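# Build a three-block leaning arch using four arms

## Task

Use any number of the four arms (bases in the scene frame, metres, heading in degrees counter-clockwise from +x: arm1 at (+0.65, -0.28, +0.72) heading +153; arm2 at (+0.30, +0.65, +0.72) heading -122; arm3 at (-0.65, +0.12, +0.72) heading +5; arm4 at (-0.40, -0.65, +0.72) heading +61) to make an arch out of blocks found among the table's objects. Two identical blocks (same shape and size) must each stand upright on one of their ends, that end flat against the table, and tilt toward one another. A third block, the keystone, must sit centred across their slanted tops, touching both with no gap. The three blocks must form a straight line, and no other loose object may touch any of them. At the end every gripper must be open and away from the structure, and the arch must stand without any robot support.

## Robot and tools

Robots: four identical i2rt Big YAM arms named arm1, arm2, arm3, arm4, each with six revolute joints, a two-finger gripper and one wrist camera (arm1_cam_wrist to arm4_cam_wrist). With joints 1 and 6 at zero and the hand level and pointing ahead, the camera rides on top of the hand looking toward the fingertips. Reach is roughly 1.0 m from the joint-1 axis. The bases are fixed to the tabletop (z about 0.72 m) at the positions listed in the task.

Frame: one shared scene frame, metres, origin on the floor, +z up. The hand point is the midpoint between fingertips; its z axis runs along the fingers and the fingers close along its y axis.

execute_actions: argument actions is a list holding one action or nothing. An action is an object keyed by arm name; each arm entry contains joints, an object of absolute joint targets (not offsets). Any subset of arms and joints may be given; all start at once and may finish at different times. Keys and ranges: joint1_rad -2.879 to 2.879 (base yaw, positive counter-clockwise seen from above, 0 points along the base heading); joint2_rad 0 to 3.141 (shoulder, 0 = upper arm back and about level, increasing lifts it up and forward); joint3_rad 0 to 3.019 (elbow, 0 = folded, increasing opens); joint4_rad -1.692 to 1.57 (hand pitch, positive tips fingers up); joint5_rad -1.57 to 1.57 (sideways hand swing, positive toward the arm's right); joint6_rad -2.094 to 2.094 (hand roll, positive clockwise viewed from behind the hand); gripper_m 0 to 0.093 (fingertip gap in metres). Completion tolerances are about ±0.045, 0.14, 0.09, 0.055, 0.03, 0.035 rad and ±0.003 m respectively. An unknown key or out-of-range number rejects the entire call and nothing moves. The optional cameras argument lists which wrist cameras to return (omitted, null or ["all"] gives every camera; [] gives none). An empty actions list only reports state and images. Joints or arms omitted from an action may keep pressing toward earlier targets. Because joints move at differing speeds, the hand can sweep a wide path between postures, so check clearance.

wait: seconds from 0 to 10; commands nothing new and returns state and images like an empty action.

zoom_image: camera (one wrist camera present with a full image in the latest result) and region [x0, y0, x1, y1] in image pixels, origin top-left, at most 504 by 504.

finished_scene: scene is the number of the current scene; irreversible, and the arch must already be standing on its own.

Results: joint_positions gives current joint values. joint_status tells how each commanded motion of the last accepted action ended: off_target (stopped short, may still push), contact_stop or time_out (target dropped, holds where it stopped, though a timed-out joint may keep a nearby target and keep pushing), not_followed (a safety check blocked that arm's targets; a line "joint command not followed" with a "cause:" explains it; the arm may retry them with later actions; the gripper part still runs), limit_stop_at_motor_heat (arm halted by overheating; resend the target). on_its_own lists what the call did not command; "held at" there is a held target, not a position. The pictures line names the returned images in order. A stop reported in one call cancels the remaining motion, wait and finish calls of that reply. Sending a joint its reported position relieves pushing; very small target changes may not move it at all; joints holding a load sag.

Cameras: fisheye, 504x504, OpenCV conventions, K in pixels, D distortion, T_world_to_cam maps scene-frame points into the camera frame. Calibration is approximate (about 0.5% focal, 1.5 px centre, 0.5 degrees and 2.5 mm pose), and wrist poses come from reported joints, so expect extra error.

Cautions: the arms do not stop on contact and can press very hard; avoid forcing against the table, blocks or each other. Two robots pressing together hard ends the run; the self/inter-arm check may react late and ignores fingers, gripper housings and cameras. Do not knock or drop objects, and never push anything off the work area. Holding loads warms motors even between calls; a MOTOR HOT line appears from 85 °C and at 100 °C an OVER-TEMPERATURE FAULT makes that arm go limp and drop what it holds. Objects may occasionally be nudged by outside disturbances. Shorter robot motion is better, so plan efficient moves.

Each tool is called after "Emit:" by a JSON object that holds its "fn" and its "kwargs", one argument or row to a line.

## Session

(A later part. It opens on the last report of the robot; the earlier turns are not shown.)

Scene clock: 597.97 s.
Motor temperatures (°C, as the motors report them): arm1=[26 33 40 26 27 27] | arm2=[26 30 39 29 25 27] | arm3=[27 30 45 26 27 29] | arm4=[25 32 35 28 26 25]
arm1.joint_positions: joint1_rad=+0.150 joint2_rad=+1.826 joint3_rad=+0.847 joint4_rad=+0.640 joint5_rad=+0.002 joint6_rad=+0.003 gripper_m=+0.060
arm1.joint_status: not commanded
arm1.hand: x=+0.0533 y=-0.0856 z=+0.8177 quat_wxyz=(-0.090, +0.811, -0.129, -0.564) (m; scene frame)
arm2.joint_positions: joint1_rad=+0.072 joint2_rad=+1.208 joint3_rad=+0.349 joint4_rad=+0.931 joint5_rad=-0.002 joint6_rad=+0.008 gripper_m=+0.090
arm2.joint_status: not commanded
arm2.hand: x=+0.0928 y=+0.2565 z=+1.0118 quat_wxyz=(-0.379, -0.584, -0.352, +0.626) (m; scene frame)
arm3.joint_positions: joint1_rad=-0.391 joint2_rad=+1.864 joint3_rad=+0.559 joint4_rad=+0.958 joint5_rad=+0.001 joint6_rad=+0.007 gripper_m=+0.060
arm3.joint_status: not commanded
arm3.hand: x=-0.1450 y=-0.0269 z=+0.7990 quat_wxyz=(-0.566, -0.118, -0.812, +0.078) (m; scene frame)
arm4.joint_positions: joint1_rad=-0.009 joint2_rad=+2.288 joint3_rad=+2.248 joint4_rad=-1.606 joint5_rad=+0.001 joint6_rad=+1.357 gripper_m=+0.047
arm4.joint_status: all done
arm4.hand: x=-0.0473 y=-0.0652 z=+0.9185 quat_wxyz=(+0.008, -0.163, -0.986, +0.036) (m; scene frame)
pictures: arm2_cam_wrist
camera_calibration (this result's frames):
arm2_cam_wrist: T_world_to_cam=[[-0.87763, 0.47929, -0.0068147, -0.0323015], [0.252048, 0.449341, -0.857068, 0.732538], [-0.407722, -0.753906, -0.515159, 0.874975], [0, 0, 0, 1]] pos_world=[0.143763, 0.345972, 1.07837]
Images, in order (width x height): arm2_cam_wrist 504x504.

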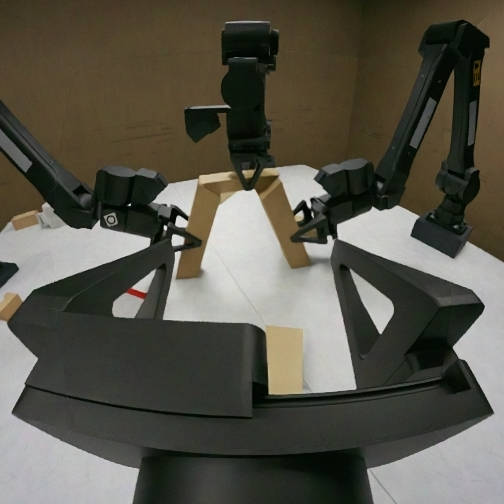

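Emit:
{"fn": "execute_actions", "kwargs": {
  "actions": [
    {"arm4":{"joints":{"gripper_m":0.08}}}
  ],
  "cameras": []
}}

Emit:
{"fn": "execute_actions", "kwargs": {
  "actions": [
    {"arm4":{"joints":{"joint2_rad":2.05}}}
  ],
  "cameras": ["arm2_cam_wrist","arm4_cam_wrist"]
}}

Emit:
{"fn": "zoom_image", "kwargs": {
  "camera": "arm2_cam_wrist",
  "region": [160,140,330,290]
}}

Scene clock: 604.10 s.
Motor temperatures (°C, as the motors report them): arm1=[26 33 40 26 27 27] | arm2=[26 30 39 29 25 27] | arm3=[27 30 45 26 27 29] | arm4=[25 32 36 28 26 25]
arm1.joint_positions: joint1_rad=+0.150 joint2_rad=+1.826 joint3_rad=+0.847 joint4_rad=+0.640 joint5_rad=+0.002 joint6_rad=+0.003 gripper_m=+0.060
arm1.joint_status: not commanded
arm1.hand: x=+0.0533 y=-0.0856 z=+0.8177 quat_wxyz=(-0.090, +0.811, -0.129, -0.564) (m; scene frame)
arm2.joint_positions: joint1_rad=+0.072 joint2_rad=+1.208 joint3_rad=+0.349 joint4_rad=+0.931 joint5_rad=-0.002 joint6_rad=+0.008 gripper_m=+0.090
arm2.joint_status: not commanded
arm2.hand: x=+0.0928 y=+0.2565 z=+1.0118 quat_wxyz=(-0.379, -0.584, -0.352, +0.626) (m; scene frame)
arm3.joint_positions: joint1_rad=-0.391 joint2_rad=+1.864 joint3_rad=+0.559 joint4_rad=+0.958 joint5_rad=+0.001 joint6_rad=+0.007 gripper_m=+0.060
arm3.joint_status: not commanded
arm3.hand: x=-0.1450 y=-0.0269 z=+0.7990 quat_wxyz=(-0.566, -0.118, -0.812, +0.078) (m; scene frame)
arm4.joint_positions: joint1_rad=-0.009 joint2_rad=+2.288 joint3_rad=+2.248 joint4_rad=-1.606 joint5_rad=+0.001 joint6_rad=+1.357 gripper_m=+0.080
arm4.joint_status: all done
arm4.hand: x=-0.0473 y=-0.0652 z=+0.9185 quat_wxyz=(+0.008, -0.164, -0.986, +0.036) (m; scene frame)
pictures: none
No camera images: the call's "cameras" was empty. Leave "cameras" out to get every camera's image.

Scene clock: 605.37 s.
Motor temperatures (°C, as the motors report them): arm1=[26 33 40 26 27 27] | arm2=[26 30 39 29 25 27] | arm3=[27 30 45 26 27 29] | arm4=[25 32 36 28 26 25]
arm1.joint_positions: joint1_rad=+0.150 joint2_rad=+1.826 joint3_rad=+0.847 joint4_rad=+0.640 joint5_rad=+0.002 joint6_rad=+0.003 gripper_m=+0.060
arm1.joint_status: not commanded
arm1.hand: x=+0.0533 y=-0.0856 z=+0.8177 quat_wxyz=(-0.090, +0.811, -0.129, -0.564) (m; scene frame)
arm2.joint_positions: joint1_rad=+0.072 joint2_rad=+1.208 joint3_rad=+0.349 joint4_rad=+0.931 joint5_rad=-0.002 joint6_rad=+0.008 gripper_m=+0.090
arm2.joint_status: not commanded
arm2.hand: x=+0.0928 y=+0.2565 z=+1.0118 quat_wxyz=(-0.379, -0.584, -0.352, +0.626) (m; scene frame)
arm3.joint_positions: joint1_rad=-0.391 joint2_rad=+1.864 joint3_rad=+0.559 joint4_rad=+0.958 joint5_rad=+0.001 joint6_rad=+0.007 gripper_m=+0.060
arm3.joint_status: not commanded
arm3.hand: x=-0.1450 y=-0.0269 z=+0.7990 quat_wxyz=(-0.566, -0.118, -0.812, +0.078) (m; scene frame)
arm4.joint_positions: joint1_rad=-0.009 joint2_rad=+2.024 joint3_rad=+2.248 joint4_rad=-1.606 joint5_rad=+0.001 joint6_rad=+1.357 gripper_m=+0.080
arm4.joint_status: all done
arm4.hand: x=-0.0583 y=-0.0801 z=+1.0919 quat_wxyz=(-0.040, -0.162, -0.982, -0.087) (m; scene frame)
pictures: arm2_cam_wrist, arm4_cam_wrist
camera_calibration (this result's frames):
arm2_cam_wrist: T_world_to_cam=[[-0.87763, 0.47929, -0.0068147, -0.0323015], [0.252048, 0.449341, -0.857068, 0.732538], [-0.407722, -0.753906, -0.515159, 0.874975], [0, 0, 0, 1]] pos_world=[0.143763, 0.345972, 1.07837]
arm4_cam_wrist: T_world_to_cam=[[-0.316419, -0.930717, -0.183427, 0.111811], [-0.82988, 0.177918, 0.528813, -0.606433], [-0.459541, 0.319549, -0.82868, 1.03065], [0, 0, 0, 1]] pos_world=[0.00573933, -0.117385, 1.19528]
Images, in order (width x height): arm2_cam_wrist 504x504, arm4_cam_wrist 504x504.

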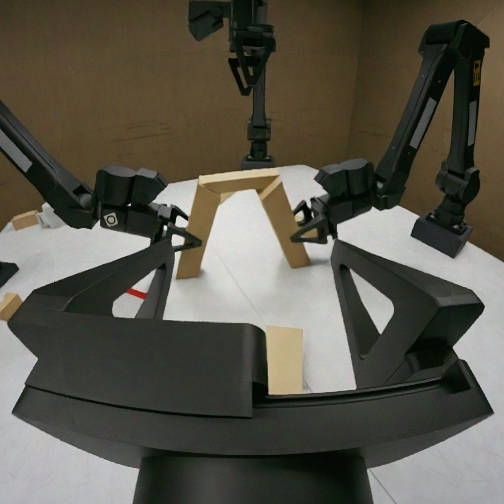

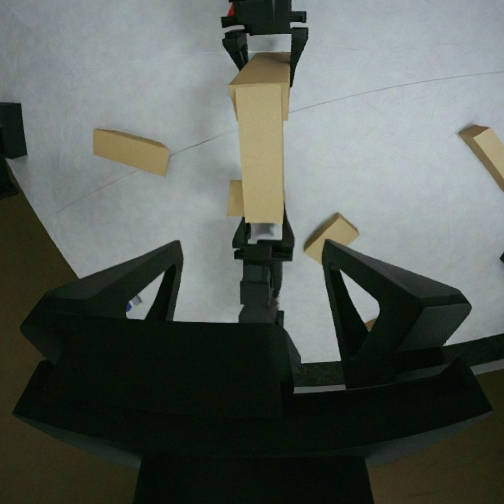

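Region (160, 140, 330, 290) of arm2_cam_wrist's 504x504 image, scaled by 2.965, with more detail than that image has; it fills the top 445 rows of this view, and the rest is white.

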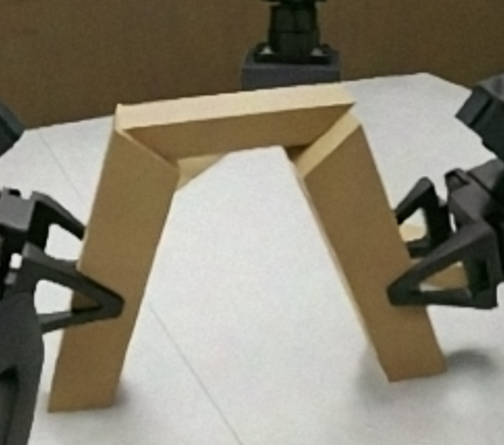

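Emit:
{"fn": "execute_actions", "kwargs": {
  "actions": [
    {"arm4":{"joints":{"joint2_rad":2.27,"joint3_rad":2.295}}}
  ],
  "cameras": ["arm4_cam_wrist"]
}}

Scene clock: 610.47 s.
Motor temperatures (°C, as the motors report them): arm1=[26 33 40 26 27 27] | arm2=[26 30 39 29 25 27] | arm3=[27 30 45 26 27 29] | arm4=[25 32 36 28 26 25]
arm1.joint_positions: joint1_rad=+0.150 joint2_rad=+1.826 joint3_rad=+0.847 joint4_rad=+0.640 joint5_rad=+0.002 joint6_rad=+0.003 gripper_m=+0.060
arm1.joint_status: not commanded
arm1.hand: x=+0.0533 y=-0.0856 z=+0.8177 quat_wxyz=(-0.090, +0.811, -0.129, -0.564) (m; scene frame)
arm2.joint_positions: joint1_rad=+0.072 joint2_rad=+1.208 joint3_rad=+0.349 joint4_rad=+0.931 joint5_rad=-0.002 joint6_rad=+0.008 gripper_m=+0.090
arm2.joint_status: not commanded
arm2.hand: x=+0.0928 y=+0.2565 z=+1.0118 quat_wxyz=(-0.379, -0.584, -0.352, +0.626) (m; scene frame)
arm3.joint_positions: joint1_rad=-0.391 joint2_rad=+1.864 joint3_rad=+0.559 joint4_rad=+0.958 joint5_rad=+0.001 joint6_rad=+0.007 gripper_m=+0.060
arm3.joint_status: not commanded
arm3.hand: x=-0.1450 y=-0.0269 z=+0.7990 quat_wxyz=(-0.566, -0.118, -0.812, +0.078) (m; scene frame)
arm4.joint_positions: joint1_rad=-0.009 joint2_rad=+2.294 joint3_rad=+2.269 joint4_rad=-1.606 joint5_rad=+0.001 joint6_rad=+1.357 gripper_m=+0.080
arm4.joint_status: all done
arm4.hand: x=-0.0445 y=-0.0606 z=+0.9217 quat_wxyz=(+0.005, -0.164, -0.986, +0.029) (m; scene frame)
pictures: arm4_cam_wrist
camera_calibration (this result's frames):
arm4_cam_wrist: T_world_to_cam=[[-0.326896, -0.943211, 0.0590918, -0.121698], [-0.757621, 0.298925, 0.580219, -0.545316], [-0.564933, 0.144902, -0.812314, 0.859424], [0, 0, 0, 1]] pos_world=[0.0325915, -0.0763104, 1.02172]
Images, in order (width x height): arm4_cam_wrist 504x504.

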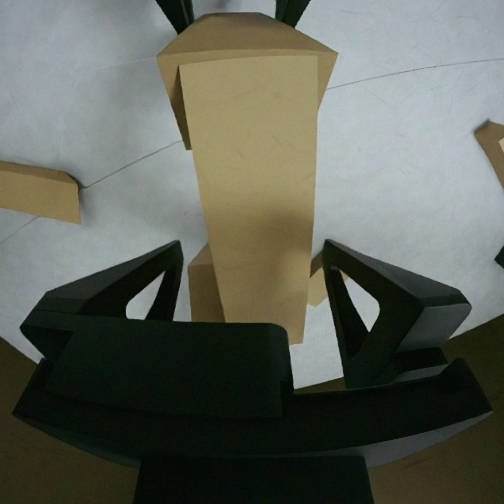

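n=−.071; good. Close, open, check.

Emit:
{"fn": "execute_actions", "kwargs": {
  "actions": [
    {"arm4":{"joints":{"gripper_m":0.044}}}
  ],
  "cameras": []
}}

Emit:
{"fn": "execute_actions", "kwargs": {
  "actions": [
    {"arm4":{"joints":{"gripper_m":0.08}}}
  ],
  "cameras": []
}}

Emit:
{"fn": "execute_actions", "kwargs": {
  "actions": [
    {"arm4":{"joints":{"joint2_rad":2.05}}}
  ],
  "cameras": ["arm2_cam_wrist","arm4_cam_wrist"]
}}

Emit:
{"fn": "zoom_image", "kwargs": {
  "camera": "arm2_cam_wrist",
  "region": [160,140,330,290]
}}

Scene clock: 617.40 s.
Motor temperatures (°C, as the motors report them): arm1=[26 33 40 26 27 27] | arm2=[26 30 39 29 25 27] | arm3=[27 30 45 26 27 29] | arm4=[25 33 36 28 26 25]
arm1.joint_positions: joint1_rad=+0.150 joint2_rad=+1.826 joint3_rad=+0.847 joint4_rad=+0.640 joint5_rad=+0.002 joint6_rad=+0.003 gripper_m=+0.060
arm1.joint_status: not commanded
arm1.hand: x=+0.0533 y=-0.0856 z=+0.8177 quat_wxyz=(-0.090, +0.811, -0.129, -0.564) (m; scene frame)
arm2.joint_positions: joint1_rad=+0.072 joint2_rad=+1.208 joint3_rad=+0.349 joint4_rad=+0.931 joint5_rad=-0.002 joint6_rad=+0.008 gripper_m=+0.090
arm2.joint_status: not commanded
arm2.hand: x=+0.0928 y=+0.2565 z=+1.0118 quat_wxyz=(-0.379, -0.584, -0.352, +0.626) (m; scene frame)
arm3.joint_positions: joint1_rad=-0.391 joint2_rad=+1.864 joint3_rad=+0.559 joint4_rad=+0.958 joint5_rad=+0.001 joint6_rad=+0.007 gripper_m=+0.060
arm3.joint_status: not commanded
arm3.hand: x=-0.1450 y=-0.0269 z=+0.7990 quat_wxyz=(-0.566, -0.118, -0.812, +0.078) (m; scene frame)
arm4.joint_positions: joint1_rad=-0.009 joint2_rad=+2.294 joint3_rad=+2.269 joint4_rad=-1.606 joint5_rad=+0.001 joint6_rad=+1.357 gripper_m=+0.046
arm4.joint_status: all done
arm4.hand: x=-0.0445 y=-0.0605 z=+0.9217 quat_wxyz=(+0.005, -0.164, -0.986, +0.029) (m; scene frame)
pictures: none
No camera images: the call's "cameras" was empty. Leave "cameras" out to get every camera's image.

Scene clock: 617.97 s.
Motor temperatures (°C, as the motors report them): arm1=[26 33 40 26 27 27] | arm2=[26 30 39 29 25 27] | arm3=[27 30 45 26 27 29] | arm4=[25 33 36 28 26 25]
arm1.joint_positions: joint1_rad=+0.150 joint2_rad=+1.826 joint3_rad=+0.847 joint4_rad=+0.640 joint5_rad=+0.002 joint6_rad=+0.003 gripper_m=+0.060
arm1.joint_status: not commanded
arm1.hand: x=+0.0533 y=-0.0856 z=+0.8177 quat_wxyz=(-0.090, +0.811, -0.129, -0.564) (m; scene frame)
arm2.joint_positions: joint1_rad=+0.072 joint2_rad=+1.208 joint3_rad=+0.349 joint4_rad=+0.931 joint5_rad=-0.002 joint6_rad=+0.008 gripper_m=+0.090
arm2.joint_status: not commanded
arm2.hand: x=+0.0928 y=+0.2565 z=+1.0118 quat_wxyz=(-0.379, -0.584, -0.352, +0.626) (m; scene frame)
arm3.joint_positions: joint1_rad=-0.391 joint2_rad=+1.864 joint3_rad=+0.559 joint4_rad=+0.958 joint5_rad=+0.001 joint6_rad=+0.007 gripper_m=+0.060
arm3.joint_status: not commanded
arm3.hand: x=-0.1450 y=-0.0269 z=+0.7990 quat_wxyz=(-0.566, -0.118, -0.812, +0.078) (m; scene frame)
arm4.joint_positions: joint1_rad=-0.009 joint2_rad=+2.294 joint3_rad=+2.269 joint4_rad=-1.606 joint5_rad=+0.001 joint6_rad=+1.358 gripper_m=+0.080
arm4.joint_status: all done
arm4.hand: x=-0.0445 y=-0.0605 z=+0.9217 quat_wxyz=(+0.005, -0.164, -0.986, +0.029) (m; scene frame)
pictures: none
No camera images: the call's "cameras" was empty. Leave "cameras" out to get every camera's image.

Scene clock: 619.27 s.
Motor temperatures (°C, as the motors report them): arm1=[26 33 40 26 27 27] | arm2=[26 30 39 29 25 27] | arm3=[27 30 45 26 27 29] | arm4=[25 33 36 28 26 25]
arm1.joint_positions: joint1_rad=+0.150 joint2_rad=+1.826 joint3_rad=+0.847 joint4_rad=+0.640 joint5_rad=+0.002 joint6_rad=+0.003 gripper_m=+0.060
arm1.joint_status: not commanded
arm1.hand: x=+0.0533 y=-0.0856 z=+0.8177 quat_wxyz=(-0.090, +0.811, -0.129, -0.564) (m; scene frame)
arm2.joint_positions: joint1_rad=+0.072 joint2_rad=+1.208 joint3_rad=+0.349 joint4_rad=+0.931 joint5_rad=-0.002 joint6_rad=+0.008 gripper_m=+0.090
arm2.joint_status: not commanded
arm2.hand: x=+0.0928 y=+0.2565 z=+1.0118 quat_wxyz=(-0.379, -0.584, -0.352, +0.626) (m; scene frame)
arm3.joint_positions: joint1_rad=-0.391 joint2_rad=+1.864 joint3_rad=+0.559 joint4_rad=+0.958 joint5_rad=+0.001 joint6_rad=+0.007 gripper_m=+0.060
arm3.joint_status: not commanded
arm3.hand: x=-0.1450 y=-0.0269 z=+0.7990 quat_wxyz=(-0.566, -0.118, -0.812, +0.078) (m; scene frame)
arm4.joint_positions: joint1_rad=-0.009 joint2_rad=+2.024 joint3_rad=+2.276 joint4_rad=-1.606 joint5_rad=+0.001 joint6_rad=+1.358 gripper_m=+0.080
arm4.joint_status: all done
arm4.hand: x=-0.0562 y=-0.0763 z=+1.1032 quat_wxyz=(-0.045, -0.162, -0.981, -0.100) (m; scene frame)
pictures: arm2_cam_wrist, arm4_cam_wrist
camera_calibration (this result's frames):
arm2_cam_wrist: T_world_to_cam=[[-0.87763, 0.47929, -0.0068147, -0.0323015], [0.252048, 0.449341, -0.857068, 0.732538], [-0.407722, -0.753906, -0.515159, 0.874975], [0, 0, 0, 1]] pos_world=[0.143763, 0.345972, 1.07837]
arm4_cam_wrist: T_world_to_cam=[[-0.313726, -0.926055, -0.209755, 0.147562], [-0.837271, 0.165616, 0.521103, -0.604193], [-0.447831, 0.339106, -0.827317, 1.04047], [0, 0, 0, 1]] pos_world=[0.00637586, -0.116115, 1.2066]
Images, in order (width x height): arm2_cam_wrist 504x504, arm4_cam_wrist 504x504.

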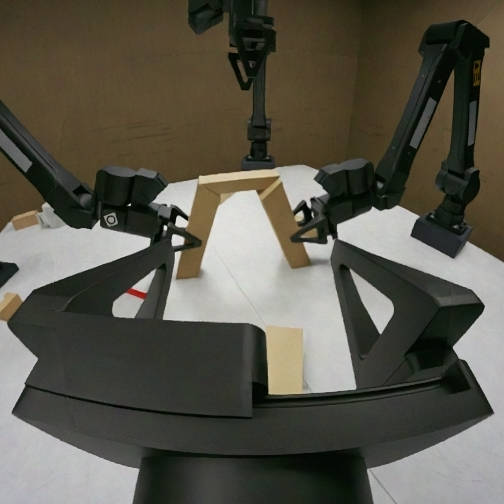

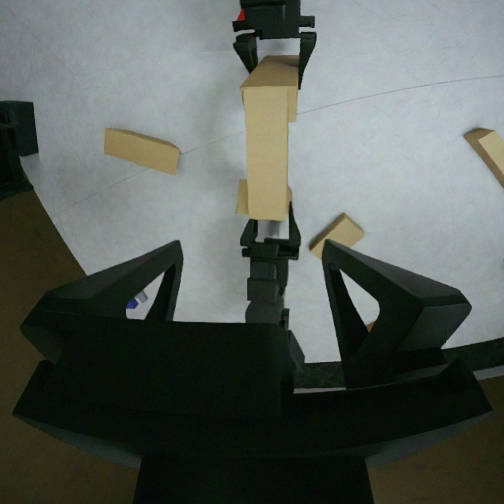

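Region (160, 140, 330, 290) of arm2_cam_wrist's 504x504 image, scaled by 2.965, with more detail than that image has; it fills the top 445 rows of this view, and the rest is white.

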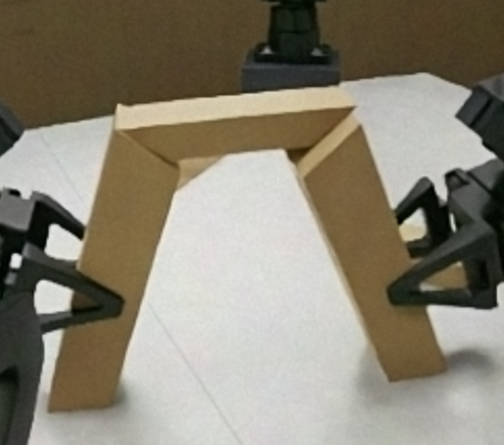

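Emit:
{"fn": "execute_actions", "kwargs": {
  "actions": [
    {"arm1":{"joints":{"gripper_m":0.09}},"arm3":{"joints":{"gripper_m":0.09}},"arm4":{"joints":{"joint2_rad":1.2,"joint3_rad":1.6}}}
  ],
  "cameras": ["arm2_cam_wrist"]
}}

Emit:
{"fn": "zoom_image", "kwargs": {
  "camera": "arm2_cam_wrist",
  "region": [160,140,330,290]
}}

Scene clock: 629.63 s.
Motor temperatures (°C, as the motors report them): arm1=[26 33 40 26 27 27] | arm2=[26 30 39 29 25 27] | arm3=[27 30 45 26 27 29] | arm4=[25 32 36 28 26 25]
arm1.joint_positions: joint1_rad=+0.150 joint2_rad=+1.826 joint3_rad=+0.849 joint4_rad=+0.646 joint5_rad=+0.001 joint6_rad=+0.004 gripper_m=+0.090
arm1.joint_status: all done
arm1.hand: x=+0.0520 y=-0.0853 z=+0.8200 quat_wxyz=(-0.090, +0.808, -0.129, -0.567) (m; scene frame)
arm2.joint_positions: joint1_rad=+0.072 joint2_rad=+1.208 joint3_rad=+0.349 joint4_rad=+0.931 joint5_rad=-0.002 joint6_rad=+0.008 gripper_m=+0.090
arm2.joint_status: not commanded
arm2.hand: x=+0.0928 y=+0.2565 z=+1.0118 quat_wxyz=(-0.379, -0.584, -0.352, +0.626) (m; scene frame)
arm3.joint_positions: joint1_rad=-0.391 joint2_rad=+1.864 joint3_rad=+0.560 joint4_rad=+0.975 joint5_rad=+0.001 joint6_rad=+0.007 gripper_m=+0.090
arm3.joint_status: all done
arm3.hand: x=-0.1431 y=-0.0274 z=+0.8035 quat_wxyz=(-0.574, -0.117, -0.807, +0.079) (m; scene frame)
arm4.joint_positions: joint1_rad=-0.009 joint2_rad=+1.192 joint3_rad=+1.600 joint4_rad=-1.599 joint5_rad=+0.001 joint6_rad=+1.358 gripper_m=+0.080
arm4.joint_status: all done
arm4.hand: x=-0.2046 y=-0.3200 z=+1.2374 quat_wxyz=(-0.075, -0.160, -0.969, -0.175) (m; scene frame)
pictures: arm2_cam_wrist
camera_calibration (this result's frames):
arm2_cam_wrist: T_world_to_cam=[[-0.87763, 0.47929, -0.0068147, -0.0323015], [0.252048, 0.449341, -0.857068, 0.732538], [-0.407722, -0.753906, -0.515159, 0.874975], [0, 0, 0, 1]] pos_world=[0.143763, 0.345972, 1.07837]
Images, in order (width x height): arm2_cam_wrist 504x504.

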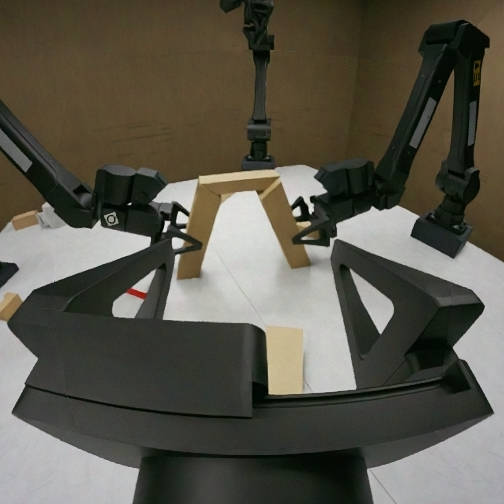

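Region (160, 140, 330, 290) of arm2_cam_wrist's 504x504 image, scaled by 2.965, with more detail than that image has; it fills the top 445 rows of this view, and the rest is white.

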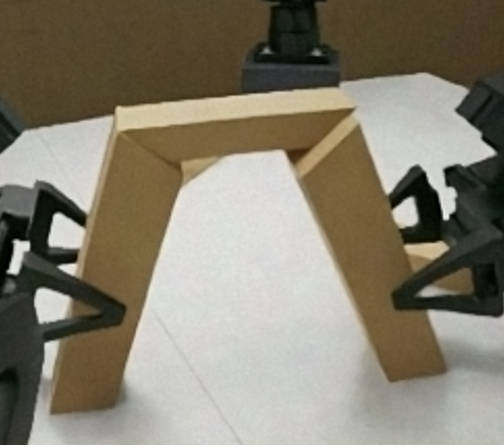

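Emit:
{"fn": "execute_actions", "kwargs": {
  "actions": [
    {"arm1":{"joints":{"joint2_rad":1.65,"joint3_rad":0.72}},"arm3":{"joints":{"joint2_rad":1.6,"joint3_rad":0.4}}}
  ],
  "cameras": ["arm2_cam_wrist"]
}}

Scene clock: 634.20 s.
Motor temperatures (°C, as the motors report them): arm1=[26 33 40 26 27 27] | arm2=[26 30 39 29 25 27] | arm3=[27 30 45 26 27 29] | arm4=[25 32 36 28 26 25]
arm1.joint_positions: joint1_rad=+0.150 joint2_rad=+1.647 joint3_rad=+0.720 joint4_rad=+0.650 joint5_rad=+0.001 joint6_rad=+0.004 gripper_m=+0.090
arm1.joint_status: all done
arm1.hand: x=+0.0945 y=-0.0992 z=+0.8673 quat_wxyz=(-0.093, +0.793, -0.126, -0.589) (m; scene frame)
arm2.joint_positions: joint1_rad=+0.072 joint2_rad=+1.208 joint3_rad=+0.349 joint4_rad=+0.931 joint5_rad=-0.002 joint6_rad=+0.008 gripper_m=+0.090
arm2.joint_status: not commanded
arm2.hand: x=+0.0928 y=+0.2565 z=+1.0118 quat_wxyz=(-0.379, -0.584, -0.352, +0.626) (m; scene frame)
arm3.joint_positions: joint1_rad=-0.391 joint2_rad=+1.597 joint3_rad=+0.399 joint4_rad=+0.981 joint5_rad=+0.001 joint6_rad=+0.007 gripper_m=+0.090
arm3.joint_status: all done
arm3.hand: x=-0.1915 y=-0.0135 z=+0.8771 quat_wxyz=(-0.618, -0.112, -0.773, +0.086) (m; scene frame)
arm4.joint_positions: joint1_rad=-0.009 joint2_rad=+1.192 joint3_rad=+1.600 joint4_rad=-1.599 joint5_rad=+0.001 joint6_rad=+1.358 gripper_m=+0.080
arm4.joint_status: not commanded
arm4.hand: x=-0.2046 y=-0.3200 z=+1.2374 quat_wxyz=(-0.075, -0.160, -0.969, -0.175) (m; scene frame)
pictures: arm2_cam_wrist
camera_calibration (this result's frames):
arm2_cam_wrist: T_world_to_cam=[[-0.87763, 0.47929, -0.0068147, -0.0323015], [0.252048, 0.449341, -0.857068, 0.732538], [-0.407722, -0.753906, -0.515159, 0.874975], [0, 0, 0, 1]] pos_world=[0.143763, 0.345972, 1.07837]
Images, in order (width x height): arm2_cam_wrist 504x504.

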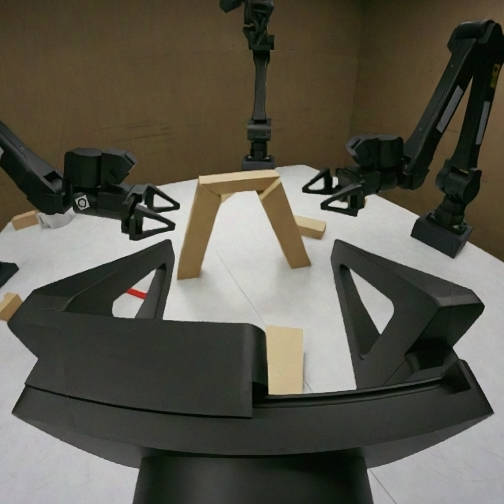

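Emit:
{"fn": "execute_actions", "kwargs": {
  "actions": [
    {"arm1":{"joints":{"joint2_rad":1.0,"joint3_rad":0.45}},"arm3":{"joints":{"joint2_rad":1.0,"joint3_rad":0.3}},"arm2":{"joints":{"joint2_rad":0.9}},"arm4":{"joints":{"joint2_rad":0.8,"joint3_rad":1.0}}}
  ]
}}

Scene clock: 639.10 s.
Motor temperatures (°C, as the motors report them): arm1=[26 33 40 26 27 27] | arm2=[26 30 39 29 25 27] | arm3=[27 30 44 26 27 29] | arm4=[25 31 35 28 26 25]
arm1.joint_positions: joint1_rad=+0.150 joint2_rad=+0.996 joint3_rad=+0.446 joint4_rad=+0.654 joint5_rad=+0.001 joint6_rad=+0.004 gripper_m=+0.090
arm1.joint_status: all done
arm1.hand: x=+0.2255 y=-0.1421 z=+1.0507 quat_wxyz=(-0.115, +0.667, -0.106, -0.729) (m; scene frame)
arm2.joint_positions: joint1_rad=+0.072 joint2_rad=+0.893 joint3_rad=+0.348 joint4_rad=+0.939 joint5_rad=-0.002 joint6_rad=+0.008 gripper_m=+0.090
arm2.joint_status: all done
arm2.hand: x=+0.1189 y=+0.3043 z=+1.1389 quat_wxyz=(-0.431, -0.476, -0.288, +0.711) (m; scene frame)
arm3.joint_positions: joint1_rad=-0.391 joint2_rad=+1.000 joint3_rad=+0.292 joint4_rad=+0.984 joint5_rad=+0.001 joint6_rad=+0.007 gripper_m=+0.090
arm3.joint_status: all done
arm3.hand: x=-0.2649 y=+0.0077 z=+1.0832 quat_wxyz=(-0.788, -0.087, -0.599, +0.109) (m; scene frame)
arm4.joint_positions: joint1_rad=-0.009 joint2_rad=+0.796 joint3_rad=+0.996 joint4_rad=-1.600 joint5_rad=+0.001 joint6_rad=+1.358 gripper_m=+0.080
arm4.joint_status: all done
arm4.hand: x=-0.2882 y=-0.4617 z=+1.0880 quat_wxyz=(-0.037, -0.163, -0.983, -0.079) (m; scene frame)
pictures: arm1_cam_wrist, arm2_cam_wrist, arm3_cam_wrist, arm4_cam_wrist
camera_calibration (this result's frames):
arm1_cam_wrist: T_world_to_cam=[[0.307677, 0.951456, -0.00810235, 0.0736398], [0.486839, -0.164736, -0.857817, 0.769492], [-0.81751, 0.259986, -0.513892, 0.886262], [0, 0, 0, 1]] pos_world=[0.327252, -0.173717, 1.11612]
arm2_cam_wrist: T_world_to_cam=[[-0.879897, 0.475044, -0.0107344, -0.0254261], [0.112903, 0.187073, -0.975836, 1.04505], [-0.461557, -0.859847, -0.218238, 0.687599], [0, 0, 0, 1]] pos_world=[0.177005, 0.407809, 1.16959]
arm3_cam_wrist: T_world_to_cam=[[-0.274982, -0.961416, -0.00795246, -0.0590028], [-0.343251, 0.105895, -0.933255, 0.920066], [0.898089, -0.253899, -0.359126, 0.752218], [0, 0, 0, 1]] pos_world=[-0.37597, 0.0368304, 1.12833]
arm4_cam_wrist: T_world_to_cam=[[-0.318893, -0.933037, -0.16658, -0.336974], [-0.82484, 0.186633, 0.533673, -0.727053], [-0.466848, 0.307587, -0.829122, 1.03667], [0, 0, 0, 1]] pos_world=[-0.223195, -0.497582, 1.1914]
Images, in order (width x height): arm1_cam_wrist 504x504, arm2_cam_wrist 504x504, arm3_cam_wrist 504x504, arm4_cam_wrist 504x504.

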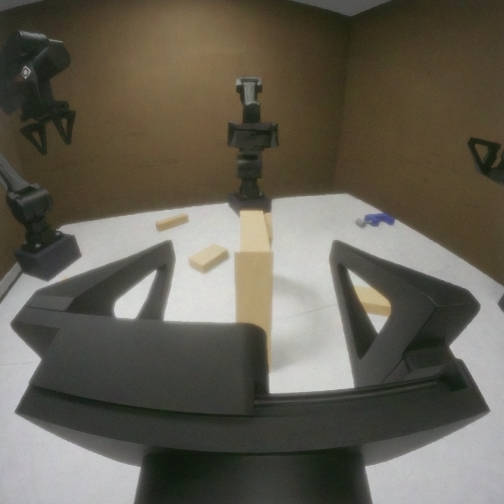

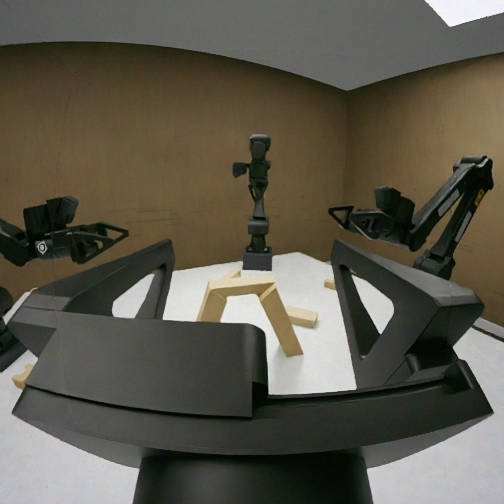

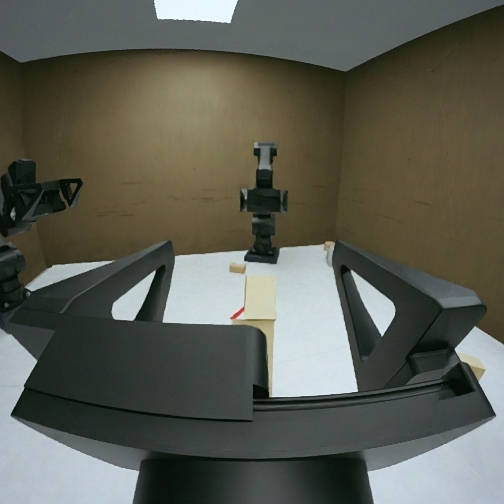

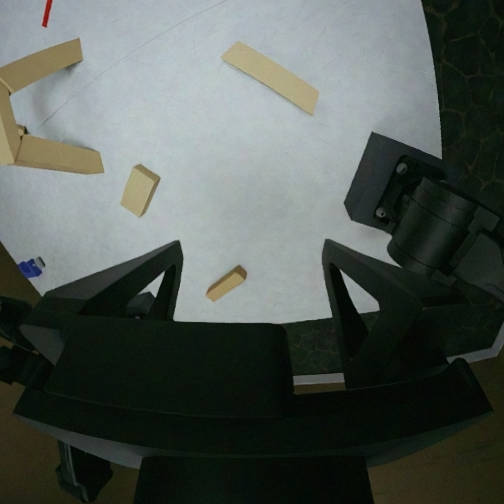

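Emit:
{"fn": "finished_scene", "kwargs": {
  "scene": 2
}}

The scene is finished: the task was done.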